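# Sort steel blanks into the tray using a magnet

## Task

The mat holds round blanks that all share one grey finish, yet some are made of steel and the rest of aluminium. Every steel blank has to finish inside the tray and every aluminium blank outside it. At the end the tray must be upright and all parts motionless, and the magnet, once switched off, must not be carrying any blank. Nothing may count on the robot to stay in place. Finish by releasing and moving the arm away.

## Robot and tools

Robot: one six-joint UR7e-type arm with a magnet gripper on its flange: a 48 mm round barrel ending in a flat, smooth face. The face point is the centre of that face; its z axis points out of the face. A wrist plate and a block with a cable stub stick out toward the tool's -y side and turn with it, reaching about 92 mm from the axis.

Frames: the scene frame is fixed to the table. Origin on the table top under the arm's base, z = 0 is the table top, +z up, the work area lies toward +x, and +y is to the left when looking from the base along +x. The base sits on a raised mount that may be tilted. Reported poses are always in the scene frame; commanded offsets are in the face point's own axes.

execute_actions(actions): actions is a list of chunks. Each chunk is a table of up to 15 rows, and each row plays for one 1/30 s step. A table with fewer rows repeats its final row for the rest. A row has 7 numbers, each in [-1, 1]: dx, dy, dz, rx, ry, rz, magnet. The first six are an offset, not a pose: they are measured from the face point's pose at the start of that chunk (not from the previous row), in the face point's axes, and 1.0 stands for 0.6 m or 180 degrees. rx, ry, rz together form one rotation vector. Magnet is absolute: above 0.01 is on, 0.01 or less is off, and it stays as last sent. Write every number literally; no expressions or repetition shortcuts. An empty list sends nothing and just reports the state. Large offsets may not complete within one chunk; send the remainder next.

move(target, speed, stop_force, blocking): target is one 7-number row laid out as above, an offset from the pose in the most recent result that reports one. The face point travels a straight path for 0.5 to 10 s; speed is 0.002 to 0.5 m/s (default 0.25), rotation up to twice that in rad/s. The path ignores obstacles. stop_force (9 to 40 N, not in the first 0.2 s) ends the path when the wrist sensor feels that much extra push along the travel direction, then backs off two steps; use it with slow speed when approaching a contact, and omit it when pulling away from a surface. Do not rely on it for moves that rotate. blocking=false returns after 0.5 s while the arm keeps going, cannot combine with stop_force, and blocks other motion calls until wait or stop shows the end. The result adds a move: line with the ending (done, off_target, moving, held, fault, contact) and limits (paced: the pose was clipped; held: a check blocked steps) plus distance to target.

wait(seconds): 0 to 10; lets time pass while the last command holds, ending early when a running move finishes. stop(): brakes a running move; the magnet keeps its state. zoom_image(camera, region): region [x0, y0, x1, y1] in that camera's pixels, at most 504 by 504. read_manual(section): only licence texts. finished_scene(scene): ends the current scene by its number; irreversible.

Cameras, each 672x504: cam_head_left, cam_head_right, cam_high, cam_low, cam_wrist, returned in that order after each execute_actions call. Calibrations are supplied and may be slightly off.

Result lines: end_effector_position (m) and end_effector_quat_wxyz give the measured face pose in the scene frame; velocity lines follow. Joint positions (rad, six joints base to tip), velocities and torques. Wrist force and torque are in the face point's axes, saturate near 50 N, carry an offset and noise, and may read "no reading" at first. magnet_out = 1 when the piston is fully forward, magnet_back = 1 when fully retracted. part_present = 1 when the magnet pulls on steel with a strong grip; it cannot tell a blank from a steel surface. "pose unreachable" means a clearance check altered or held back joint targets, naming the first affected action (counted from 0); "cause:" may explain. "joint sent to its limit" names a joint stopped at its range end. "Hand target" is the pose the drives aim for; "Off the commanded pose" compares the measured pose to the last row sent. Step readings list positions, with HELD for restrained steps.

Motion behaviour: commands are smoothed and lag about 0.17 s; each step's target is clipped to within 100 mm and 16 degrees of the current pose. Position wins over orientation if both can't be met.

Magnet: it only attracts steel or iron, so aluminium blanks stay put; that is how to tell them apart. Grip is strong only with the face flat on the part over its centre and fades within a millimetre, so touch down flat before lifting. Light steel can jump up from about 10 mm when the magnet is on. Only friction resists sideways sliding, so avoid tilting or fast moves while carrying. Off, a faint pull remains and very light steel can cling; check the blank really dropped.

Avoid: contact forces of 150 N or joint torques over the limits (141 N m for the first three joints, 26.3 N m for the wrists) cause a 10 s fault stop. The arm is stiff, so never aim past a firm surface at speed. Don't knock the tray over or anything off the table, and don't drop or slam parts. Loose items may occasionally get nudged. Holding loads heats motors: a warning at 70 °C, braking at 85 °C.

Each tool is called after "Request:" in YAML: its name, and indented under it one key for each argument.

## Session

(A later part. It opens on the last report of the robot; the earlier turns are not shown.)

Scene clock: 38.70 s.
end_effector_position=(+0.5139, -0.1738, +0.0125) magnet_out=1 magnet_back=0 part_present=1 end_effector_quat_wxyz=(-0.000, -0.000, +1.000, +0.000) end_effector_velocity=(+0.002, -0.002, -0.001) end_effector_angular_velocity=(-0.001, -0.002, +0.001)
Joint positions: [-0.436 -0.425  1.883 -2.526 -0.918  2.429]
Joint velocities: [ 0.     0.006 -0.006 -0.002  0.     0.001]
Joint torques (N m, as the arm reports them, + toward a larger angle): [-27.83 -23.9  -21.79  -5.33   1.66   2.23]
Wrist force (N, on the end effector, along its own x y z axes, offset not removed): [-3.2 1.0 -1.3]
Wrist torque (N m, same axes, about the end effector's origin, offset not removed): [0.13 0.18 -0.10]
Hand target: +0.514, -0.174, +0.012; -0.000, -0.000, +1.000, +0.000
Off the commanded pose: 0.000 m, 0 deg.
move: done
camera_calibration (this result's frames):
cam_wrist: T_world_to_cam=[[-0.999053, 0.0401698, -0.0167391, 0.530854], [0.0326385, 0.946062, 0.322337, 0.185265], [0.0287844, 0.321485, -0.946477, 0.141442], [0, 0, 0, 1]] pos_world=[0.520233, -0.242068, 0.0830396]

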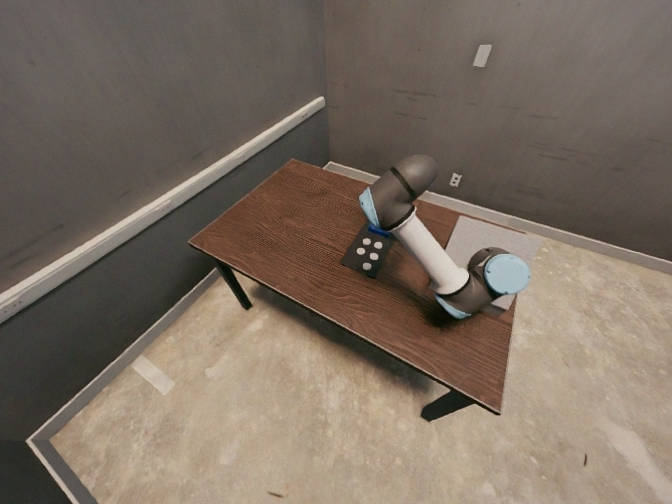

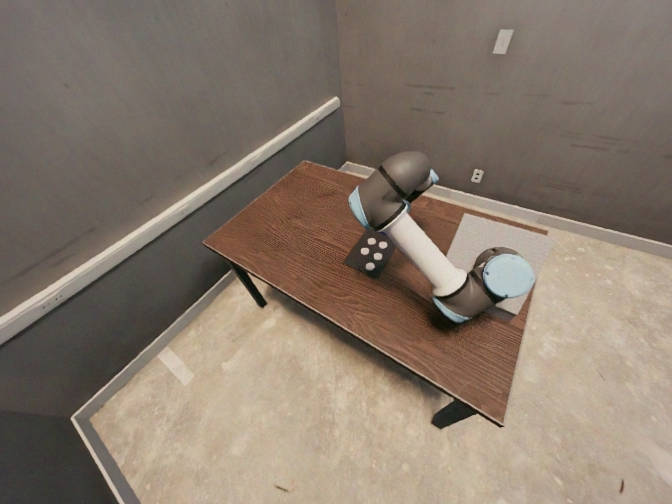

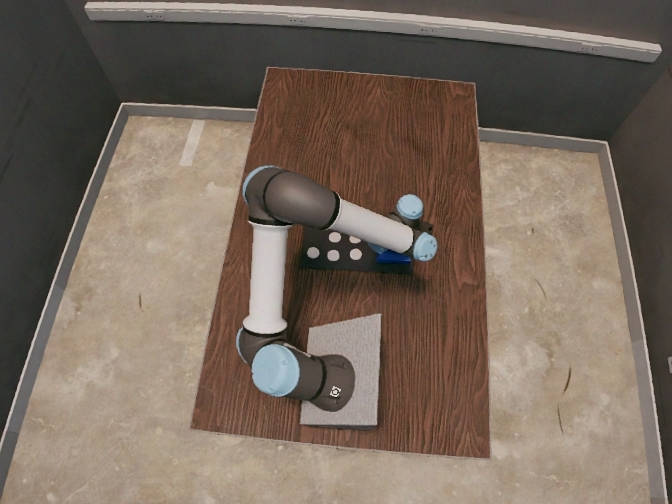

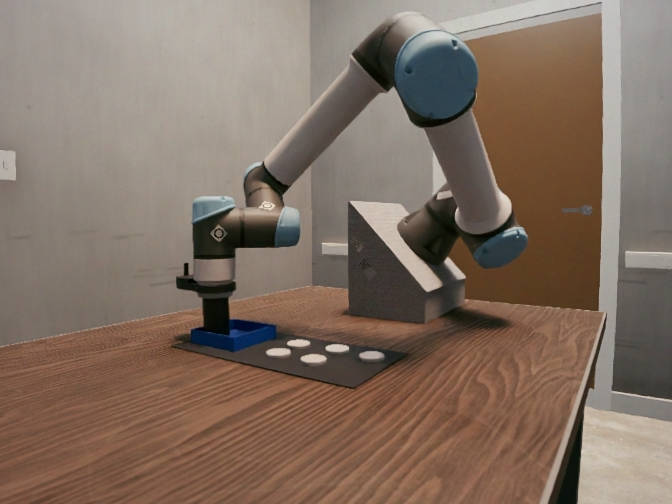

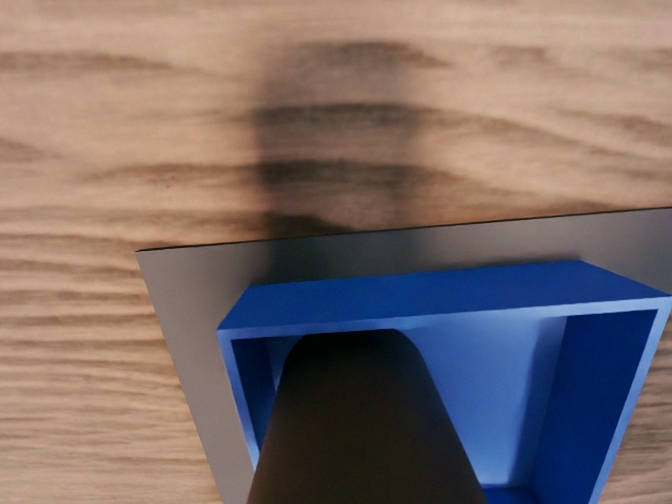

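Request:
move:
  target: [0.005,0.1247,-0.0708,0,0,0,0]
  speed: 0.2

Request:
move:
  target: [-0.0083,0.1272,0.073,0,0,0,0]
  speed: 0.2

Request:
execute_actions:
  actions:
    - [[0,0,0.0025,0,0,0,0],[0,0,0.0025,0,0,0,0],[0,0,0.0025,0,0,0,1],[0,0,0.0025,0,0,0,1],[0,0,0.0025,0,0,0,1],[0,0,0.0025,0,0,0,1],[0,0,0.0025,0,0,0,1],[0,0,0.0025,0,0,0,1],[0,0,0,0,0,0,1],[0,0,-0.002,0,0,0,1],[0,0,-0.003,0,0,0,1]]

Scene clock: 43.00 s.
end_effector_position=(+0.5110, -0.0992, +0.0549) magnet_out=0 magnet_back=1 part_present=0 end_effector_quat_wxyz=(-0.000, -0.000, +1.000, +0.000) end_effector_velocity=(+0.000, +0.002, +0.001) end_effector_angular_velocity=(-0.002, +0.000, +0.001)
Joint positions: [-0.401 -0.63   1.998 -2.459 -0.902  2.468]
Joint velocities: [ 0.001 -0.005  0.002  0.002 -0.001  0.001]
Joint torques (N m, as the arm reports them, + toward a larger angle): [-27.09 -44.17  -6.84   0.33   1.71   2.1 ]
Wrist force (N, on the end effector, along its own x y z axes, offset not removed): [0.0 -0.4 0.7]
Wrist torque (N m, same axes, about the end effector's origin, offset not removed): [-0.10 0.00 0.06]
Hand target: +0.511, -0.099, +0.055; -0.000, -0.000, +1.000, +0.000
Off the commanded pose: 0.000 m, 0 deg.
move: done
camera_calibration (this result's frames):
cam_wrist: T_world_to_cam=[[-0.999051, 0.0401898, -0.0167636, 0.525704], [0.0326509, 0.946078, 0.322289, 0.101184], [0.0288124, 0.321436, -0.946493, 0.157673], [0, 0, 0, 1]] pos_world=[0.517358, -0.167537, 0.125439]

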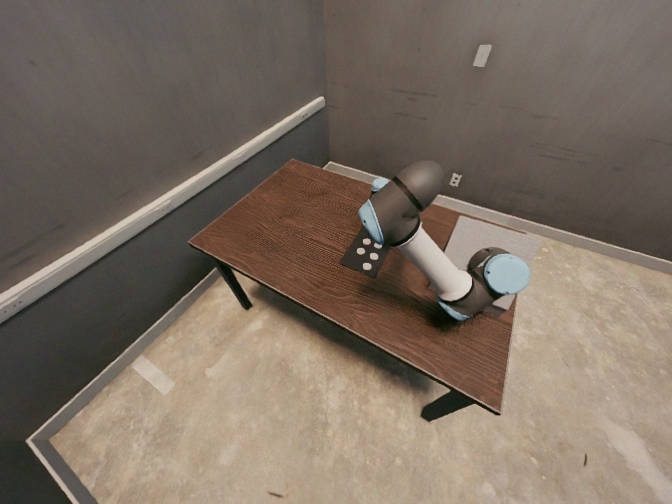

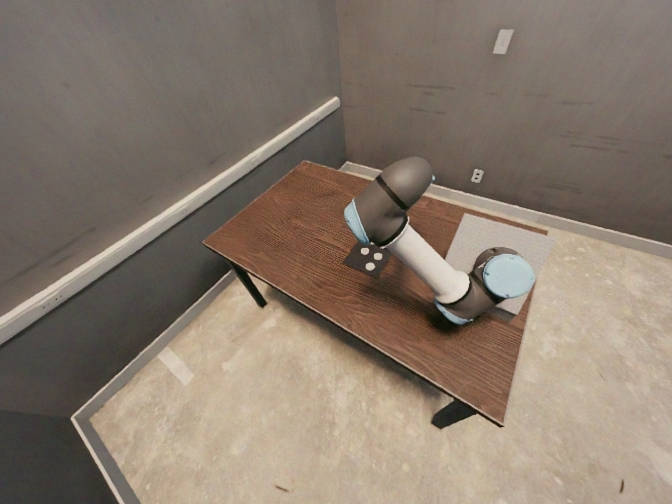

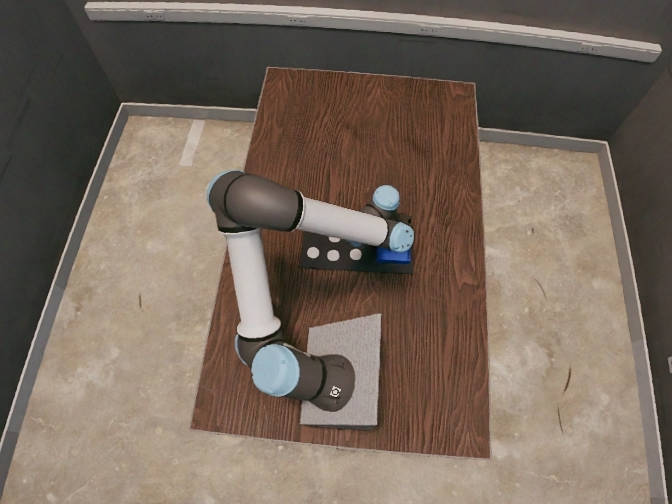

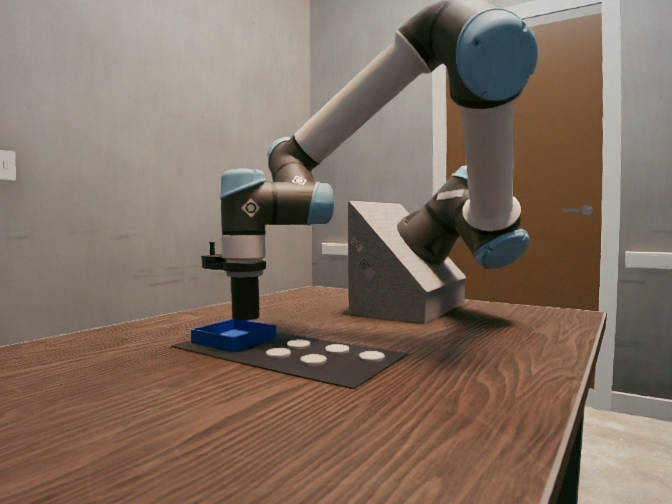

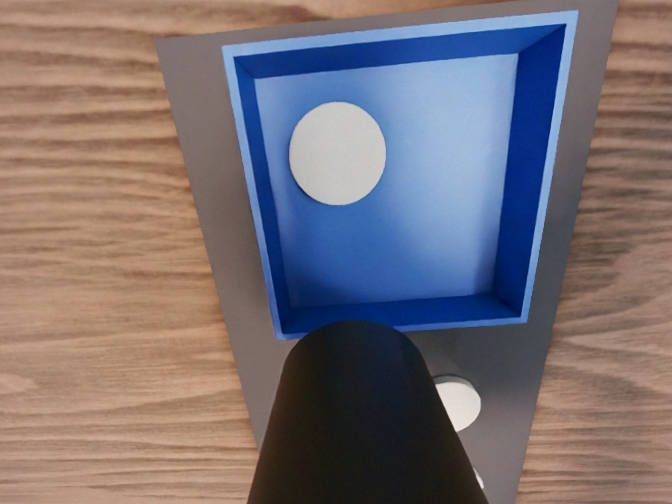

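Scene clock: 44.07 s.
end_effector_position=(+0.5160, -0.0232, +0.0113) magnet_out=0 magnet_back=1 part_present=0 end_effector_quat_wxyz=(-0.000, -0.000, +1.000, +0.000) end_effector_velocity=(+0.001, +0.002, -0.001) end_effector_angular_velocity=(-0.001, -0.002, -0.000)
Joint positions: [-0.245 -0.671  2.049 -2.589 -0.839  2.654]
Joint velocities: [ 0.004 -0.     0.001 -0.007  0.002  0.007]
Joint torques (N m, as the arm reports them, + toward a larger angle): [-28.47 -41.95  -4.42  -4.64   1.89   2.12]
Wrist force (N, on the end effector, along its own x y z axes, offset not removed): [0.1 0.9 -4.0]
Wrist torque (N m, same axes, about the end effector's origin, offset not removed): [0.21 -0.17 0.07]
Hand target: +0.516, -0.023, +0.011; -0.000, -0.000, +1.000, -0.000
Off the commanded pose: 0.000 m, 0 deg.
move: done
camera_calibration (this result's frames):
cam_wrist: T_world_to_cam=[[-0.999053, 0.0401636, -0.0167537, 0.526959], [0.0326325, 0.946114, 0.322184, 0.0431655], [0.028791, 0.321332, -0.946529, 0.0918938], [0, 0, 0, 1]] pos_world=[0.522405, -0.0915325, 0.0819014]

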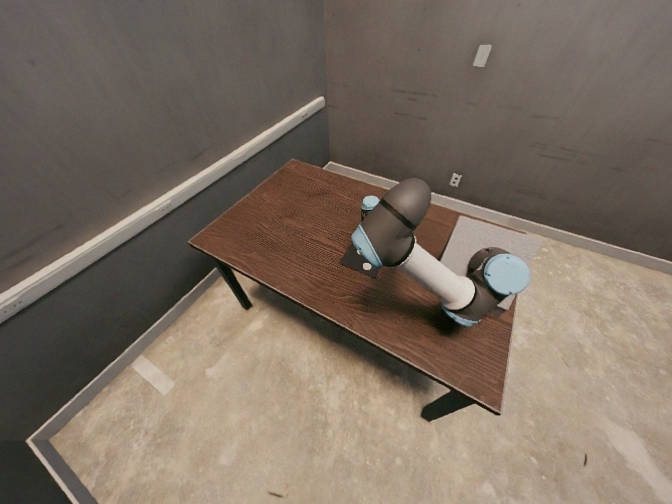

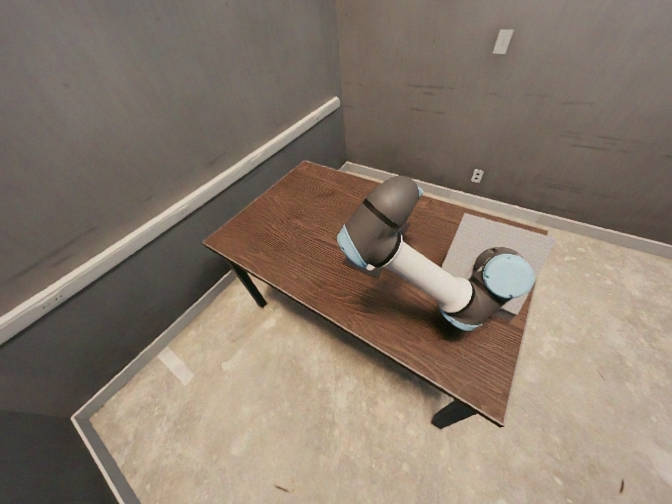

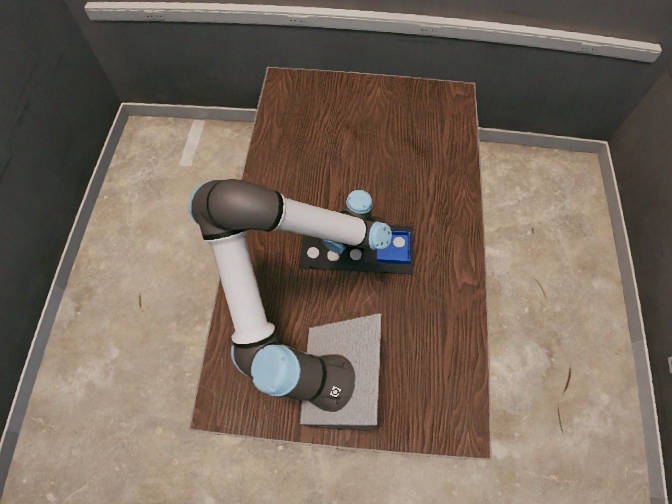

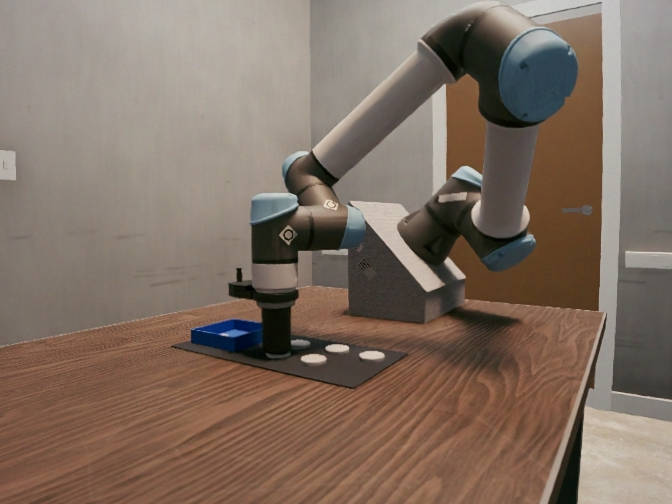

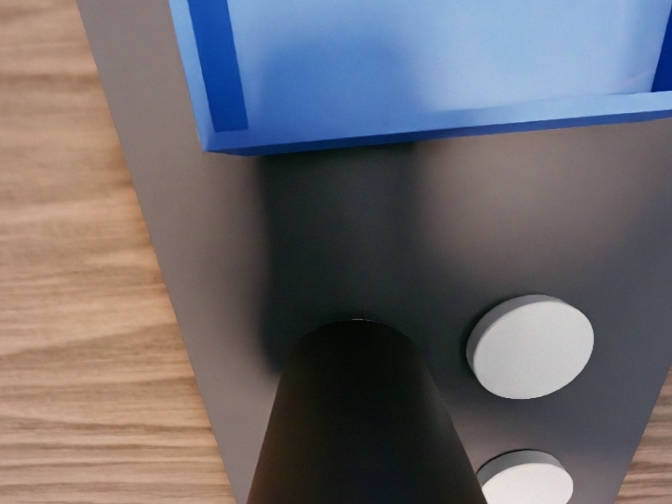

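Scene clock: 44.57 s.
end_effector_position=(+0.5161, -0.0232, +0.0121) magnet_out=1 magnet_back=0 part_present=0 end_effector_quat_wxyz=(-0.000, -0.000, +1.000, +0.000) end_effector_velocity=(-0.001, -0.000, +0.008) end_effector_angular_velocity=(-0.001, +0.002, -0.002)
Joint positions: [-0.246 -0.673  2.049 -2.587 -0.839  2.652]
Joint velocities: [-0.011 -0.017  0.005  0.024 -0.006 -0.014]
Joint torques (N m, as the arm reports them, + toward a larger angle): [-41.34 -40.67  -2.11   0.98  -1.74  -2.13]
Wrist force (N, on the end effector, along its own x y z axes, offset not removed): [-2.1 2.0 0.1]
Wrist torque (N m, same axes, about the end effector's origin, offset not removed): [0.43 0.38 0.12]
Hand target: +0.516, -0.023, +0.013; -0.000, -0.000, +1.000, +0.000
Off the commanded pose: 0.001 m, 0 deg.
Step readings (end_effector_position):
0: (+0.5160, -0.0232, +0.0113)
1: (+0.5160, -0.0232, +0.0113)
2: (+0.5161, -0.0231, +0.0112)
4: (+0.5160, -0.0231, +0.0107)
8: (+0.5160, -0.0232, +0.0101)
15: end_effector_position above
camera_calibration (this result's frames):
cam_wrist: T_world_to_cam=[[-0.999054, 0.0400935, -0.0168243, 0.52702], [0.03254, 0.94608, 0.322296, 0.0429239], [0.0288391, 0.321444, -0.946489, 0.0926121], [0, 0, 0, 1]] pos_world=[0.522454, -0.091509, 0.0826889]

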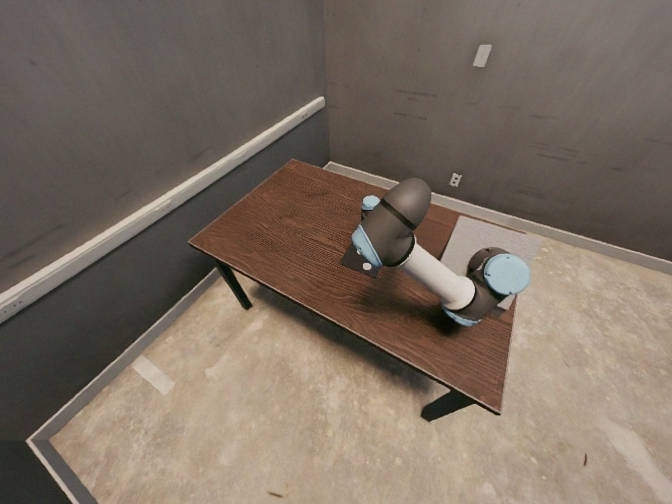

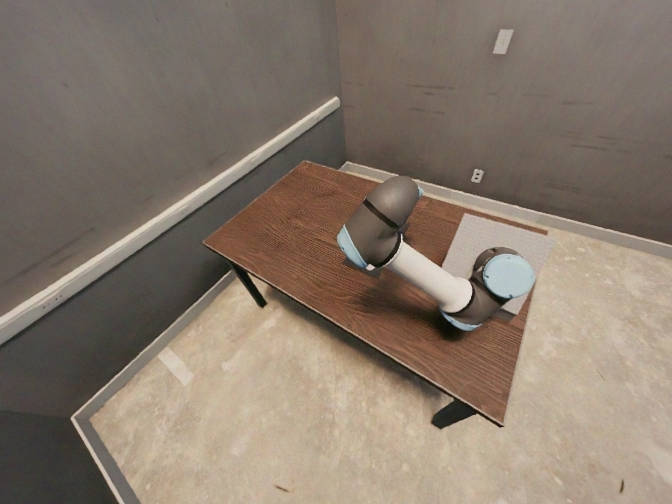

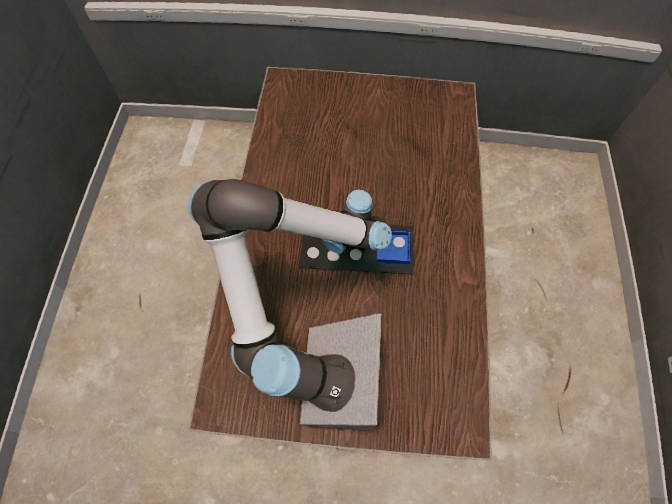

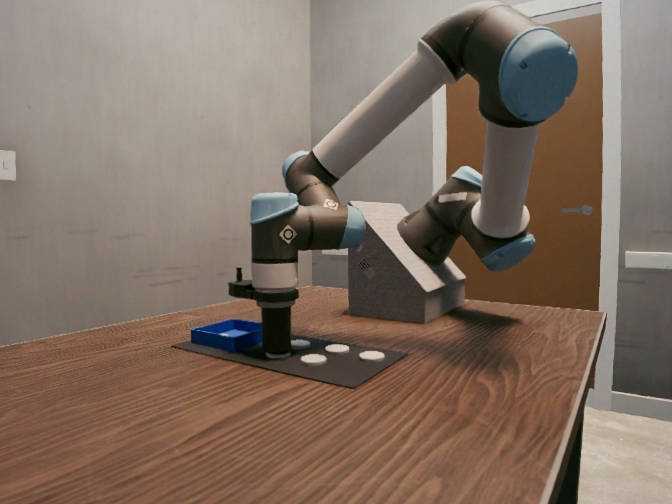

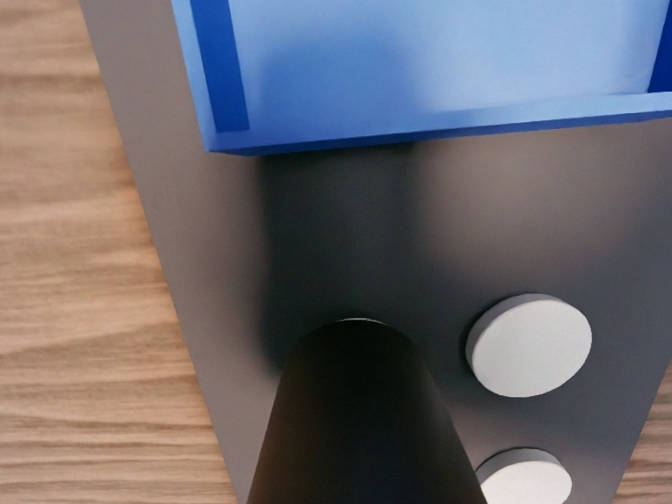

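Request:
execute_actions:
  actions: []

Scene clock: 50.17 s.
end_effector_position=(+0.5160, -0.0232, +0.0131) magnet_out=1 magnet_back=0 part_present=0 end_effector_quat_wxyz=(-0.000, -0.000, +1.000, +0.000) end_effector_velocity=(+0.000, +0.001, -0.000) end_effector_angular_velocity=(-0.001, +0.001, +0.002)
Joint positions: [-0.248 -0.675  2.05  -2.584 -0.839  2.651]
Joint velocities: [ 0.002  0.    -0.001 -0.    -0.     0.   ]
Joint torques (N m, as the arm reports them, + toward a larger angle): [-40.48 -41.97  -4.09   0.51  -1.53  -1.84]
Wrist force (N, on the end effector, along its own x y z axes, offset not removed): [1.3 0.6 -1.4]
Wrist torque (N m, same axes, about the end effector's origin, offset not removed): [0.30 -0.23 0.03]
Hand target: +0.516, -0.023, +0.013; -0.000, -0.000, +1.000, +0.000
Off the commanded pose: 0.000 m, 0 deg.
camera_calibration (this result's frames):
cam_wrist: T_world_to_cam=[[-0.999052, 0.0401694, -0.0167768, 0.526989], [0.0326307, 0.946116, 0.322178, 0.0425899], [0.0288145, 0.321326, -0.94653, 0.0935778], [0, 0, 0, 1]] pos_world=[0.522404, -0.0915328, 0.0836939]

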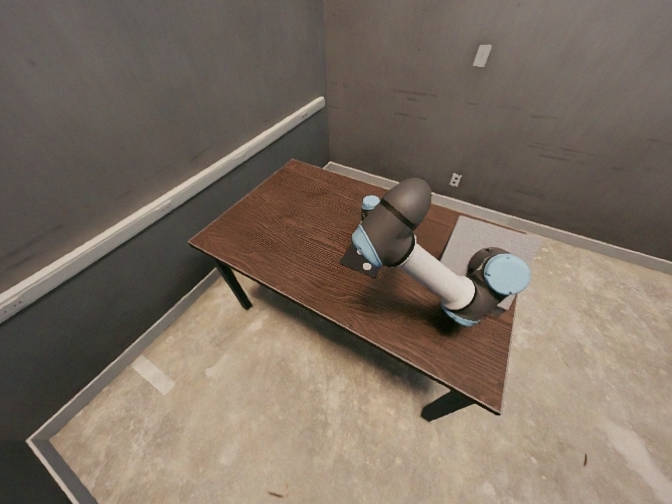

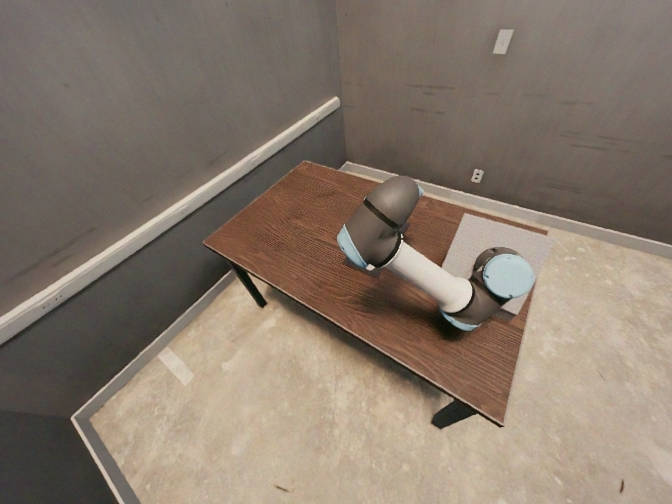

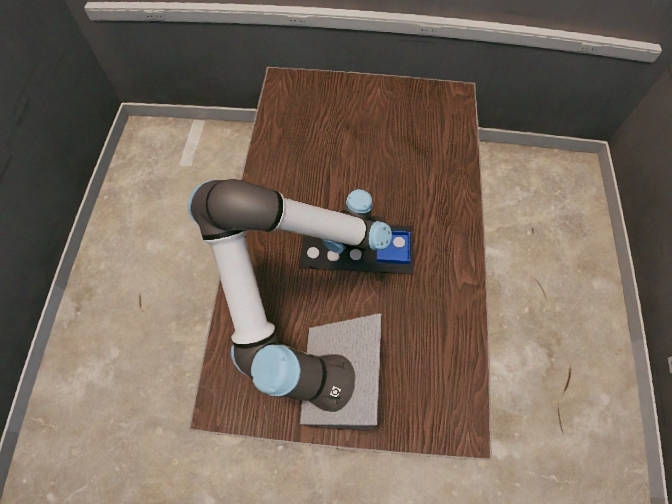

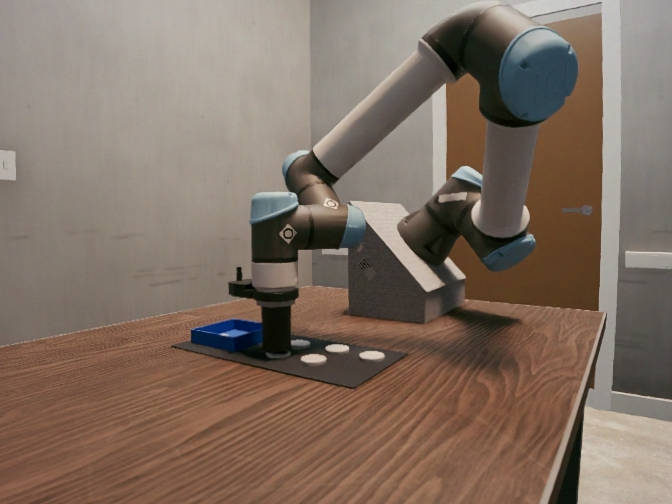

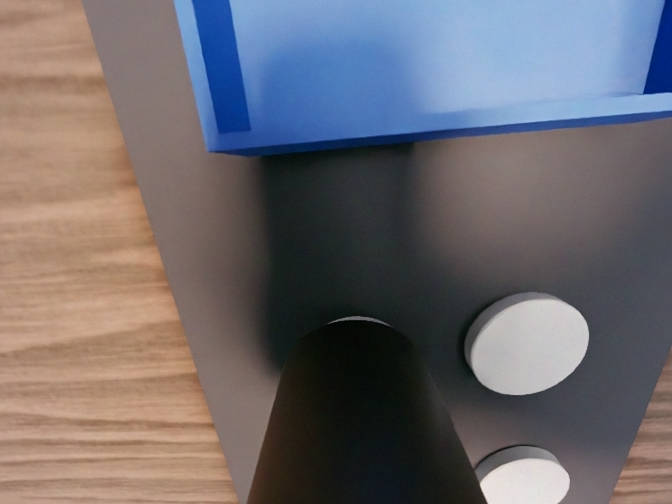

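Move to f: dx=-0.059, dy=-0.006, dz=-0.002.

Request:
move:
  target: [0.0983,-0.0097,0.0035,0,0,0,0]
  speed: 0.15

Request:
execute_actions:
  actions:
    - [[0,0,0.0025,0,0,0,0],[0,0,0.0025,0,0,0,0],[0,0,0.0025,0,0,0,1],[0,0,0.0025,0,0,0,1],[0,0,0.0025,0,0,0,1],[0,0,0.0025,0,0,0,1],[0,0,0.0025,0,0,0,1],[0,0,0.0025,0,0,0,1],[0,0,0,0,0,0,1],[0,0,-0.002,0,0,0,1],[0,0,-0.003,0,0,0,1]]

Scene clock: 53.57 s.
end_effector_position=(+0.4573, -0.0288, +0.0110) magnet_out=0 magnet_back=1 part_present=0 end_effector_quat_wxyz=(-0.000, -0.000, +1.000, +0.000) end_effector_velocity=(-0.003, -0.000, -0.000) end_effector_angular_velocity=(-0.000, +0.000, -0.000)
Joint positions: [-0.299 -0.694  2.207 -2.68  -0.859  2.587]
Joint velocities: [-0.003 -0.001  0.007 -0.004 -0.001 -0.003]
Joint torques (N m, as the arm reports them, + toward a larger angle): [-37.47 -40.25  -3.32  -5.06  -1.75  -1.62]
Wrist force (N, on the end effector, along its own x y z axes, offset not removed): [-2.1 0.0 0.1]
Wrist torque (N m, same axes, about the end effector's origin, offset not removed): [0.05 0.12 0.12]
Hand target: +0.457, -0.029, +0.011; -0.000, -0.000, +1.000, +0.000
Off the commanded pose: 0.000 m, 0 deg.
move: done
camera_calibration (this result's frames):
cam_wrist: T_world_to_cam=[[-0.999054, 0.0401707, -0.0166261, 0.468527], [0.0326771, 0.946078, 0.322287, 0.0504687], [0.0286761, 0.321439, -0.946496, 0.0951461], [0, 0, 0, 1]] pos_world=[0.463706, -0.097152, 0.0815798]

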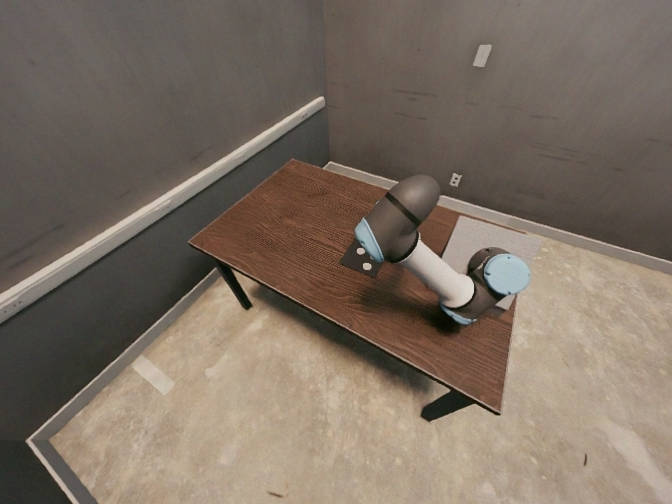

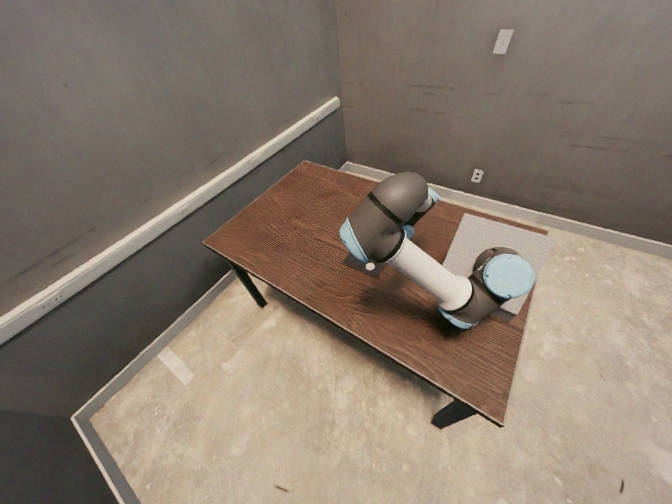

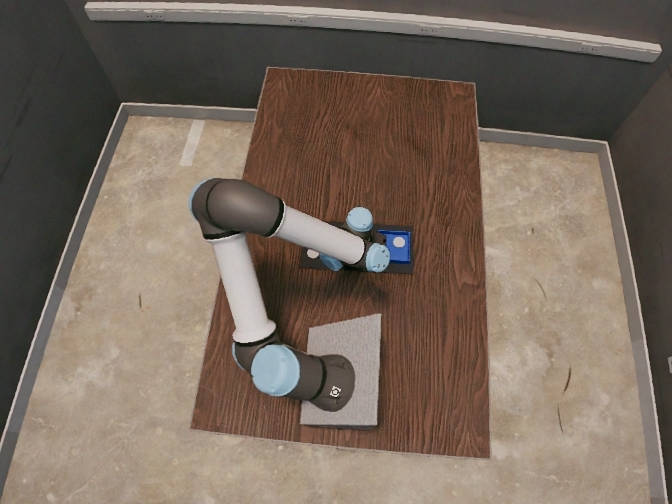

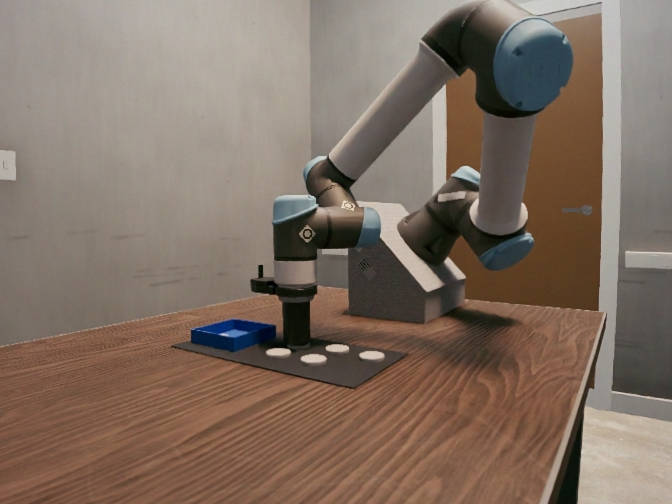

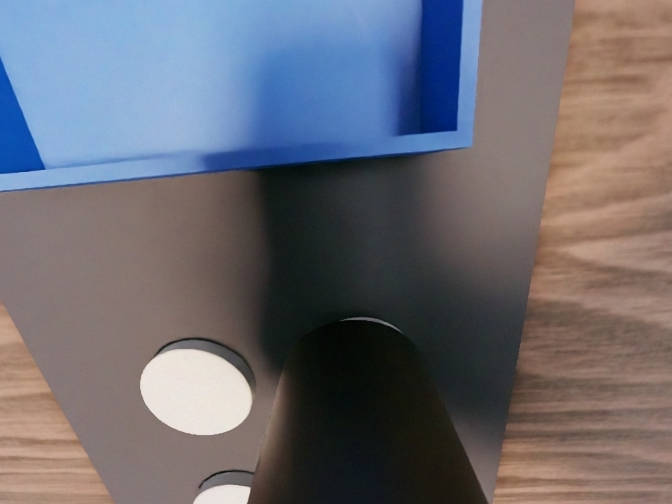

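Scene clock: 54.07 s.
end_effector_position=(+0.4574, -0.0288, +0.0118) magnet_out=1 magnet_back=0 part_present=1 end_effector_quat_wxyz=(-0.000, -0.000, +1.000, +0.000) end_effector_velocity=(-0.001, +0.000, +0.008) end_effector_angular_velocity=(-0.002, +0.003, +0.000)
Joint positions: [-0.3   -0.696  2.207 -2.678 -0.859  2.586]
Joint velocities: [-0.011 -0.02   0.004  0.026 -0.007 -0.015]
Joint torques (N m, as the arm reports them, + toward a larger angle): [-36.89 -40.5   -3.93   0.61  -1.13  -2.07]
Wrist force (N, on the end effector, along its own x y z axes, offset not removed): [-4.5 -3.2 -2.1]
Wrist torque (N m, same axes, about the end effector's origin, offset not removed): [-0.18 0.48 0.33]
Hand target: +0.457, -0.029, +0.013; -0.000, -0.000, +1.000, +0.000
Off the commanded pose: 0.001 m, 0 deg.
Step readings (end_effector_position):
0: (+0.4573, -0.0288, +0.0110)
1: (+0.4572, -0.0289, +0.0110)
2: (+0.4573, -0.0289, +0.0110)
4: (+0.4572, -0.0289, +0.0105)
8: (+0.4573, -0.0289, +0.0098)
15: end_effector_position above
camera_calibration (this result's frames):
cam_wrist: T_world_to_cam=[[-0.999055, 0.0401094, -0.0167178, 0.468588], [0.0325866, 0.946048, 0.322384, 0.0502309], [0.0287464, 0.321534, -0.946461, 0.0958718], [0, 0, 0, 1]] pos_world=[0.463752, -0.0971417, 0.0823791]

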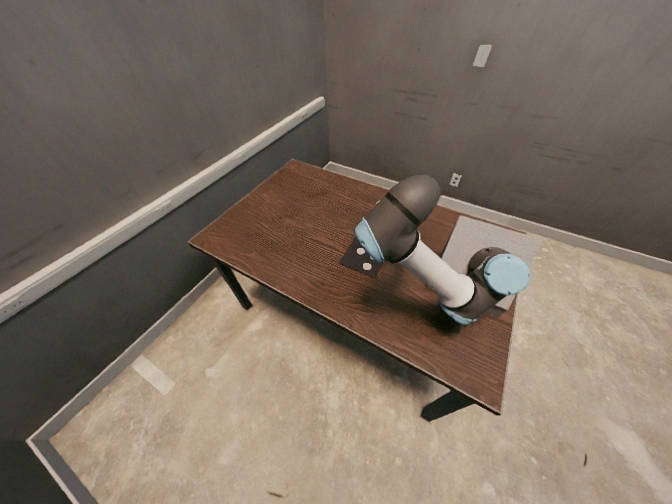

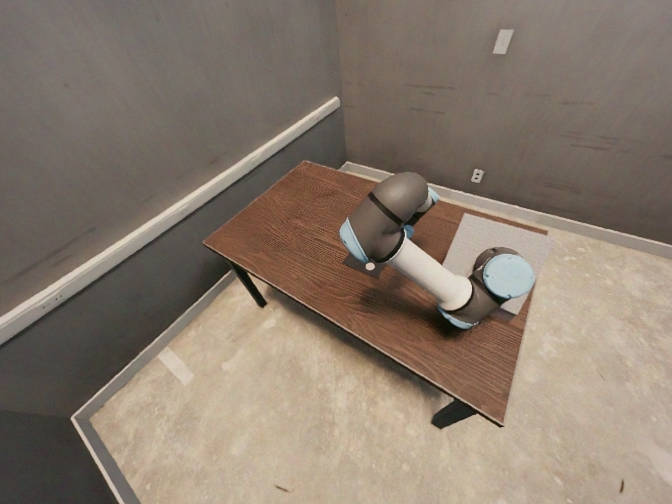

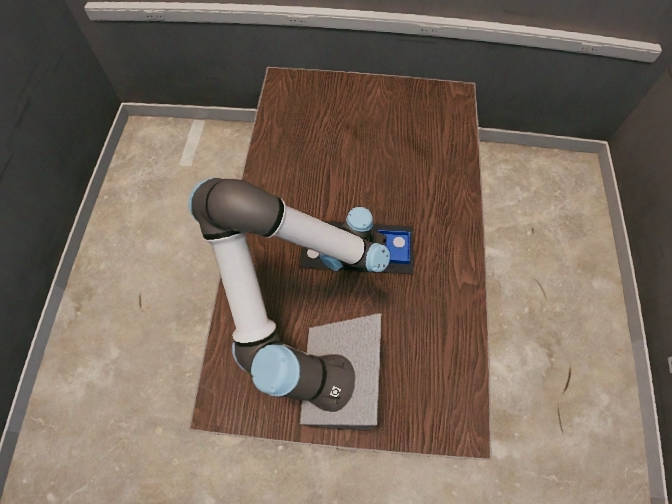

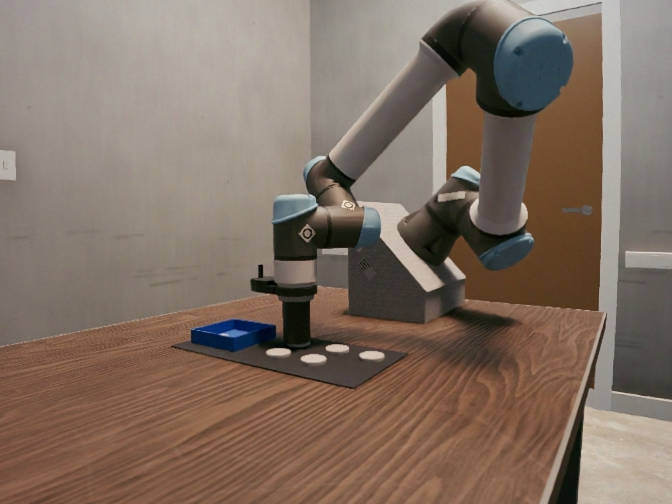

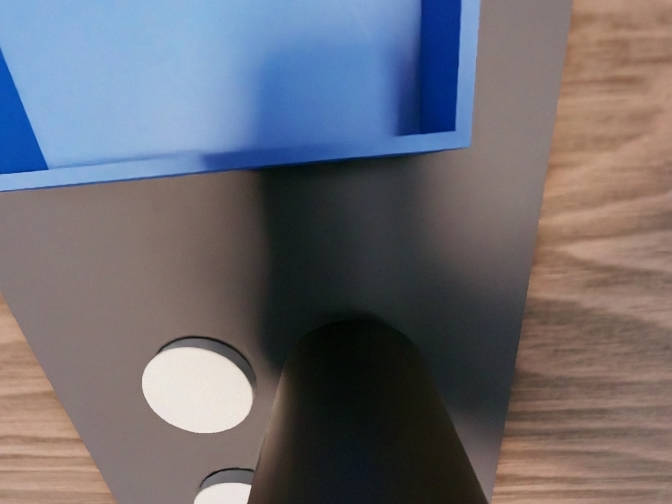

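Request:
move:
  target: [-0.0193,-0.1187,-0.0887,0,0,0,1]
  speed: 0.2

Scene clock: 56.90 s.
end_effector_position=(+0.4688, -0.0998, +0.0647) magnet_out=1 magnet_back=0 part_present=1 end_effector_quat_wxyz=(-0.000, -0.000, +1.000, +0.000) end_effector_velocity=(+0.001, -0.002, +0.001) end_effector_angular_velocity=(-0.001, +0.002, +0.001)
Joint positions: [-0.458 -0.675  2.111 -2.489 -0.929  2.404]
Joint velocities: [-0.003  0.001 -0.006  0.008 -0.003 -0.005]
Joint torques (N m, as the arm reports them, + toward a larger angle): [-37.64 -13.83 -21.5    0.57  -1.16  -1.81]
Wrist force (N, on the end effector, along its own x y z axes, offset not removed): [-1.2 -1.0 0.2]
Wrist torque (N m, same axes, about the end effector's origin, offset not removed): [-0.01 -0.02 0.10]
Hand target: +0.469, -0.100, +0.065; -0.000, -0.000, +1.000, +0.000
Off the commanded pose: 0.000 m, 0 deg.
move: done
camera_calibration (this result's frames):
cam_wrist: T_world_to_cam=[[-0.999056, 0.0400907, -0.0167452, 0.483752], [0.0325551, 0.945992, 0.32255, 0.0999233], [0.0287721, 0.3217, -0.946404, 0.168448], [0, 0, 0, 1]] pos_world=[0.475195, -0.16811, 0.13529]

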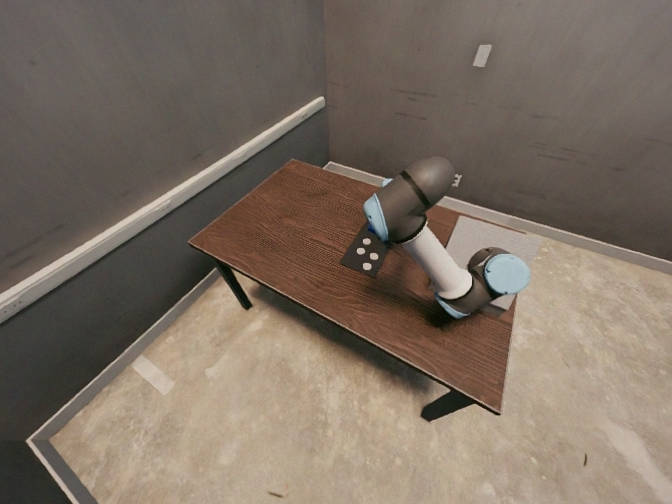

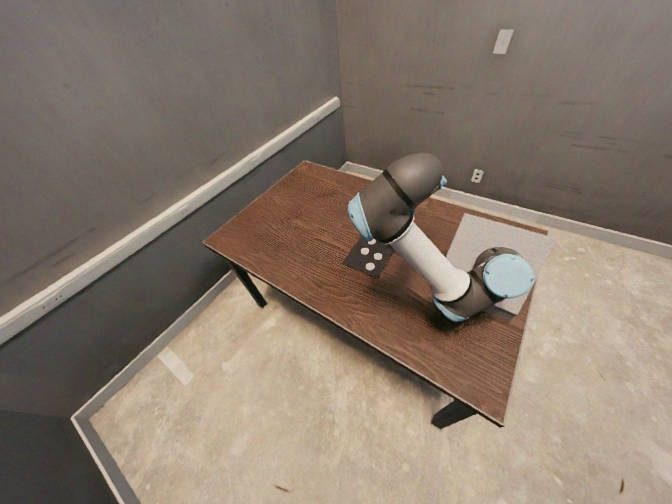

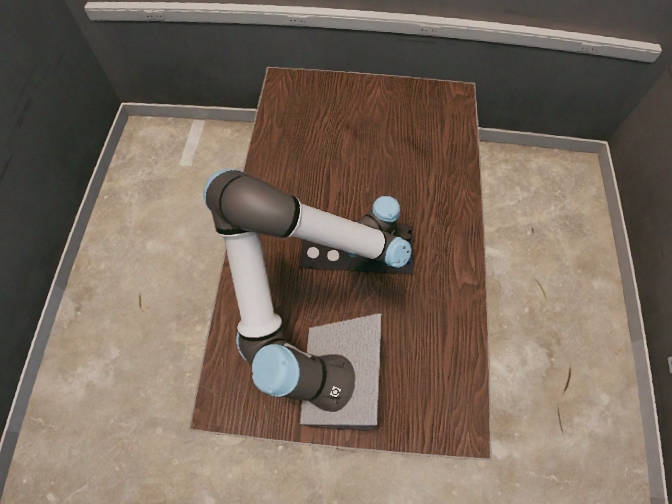

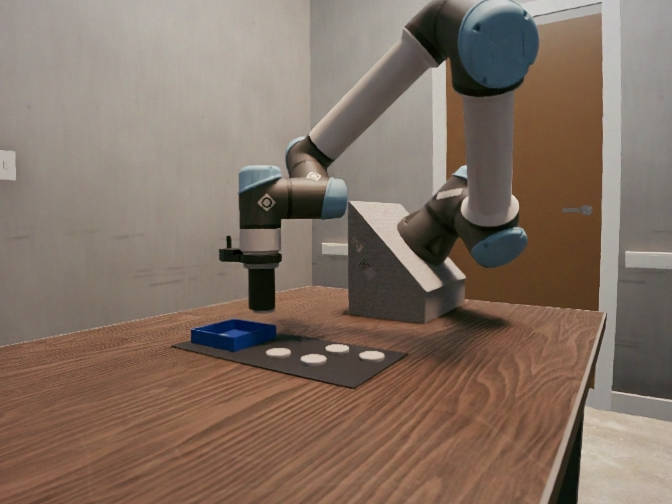

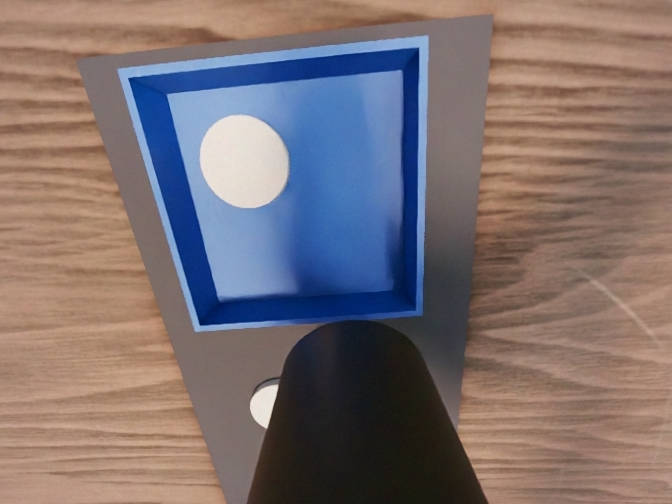

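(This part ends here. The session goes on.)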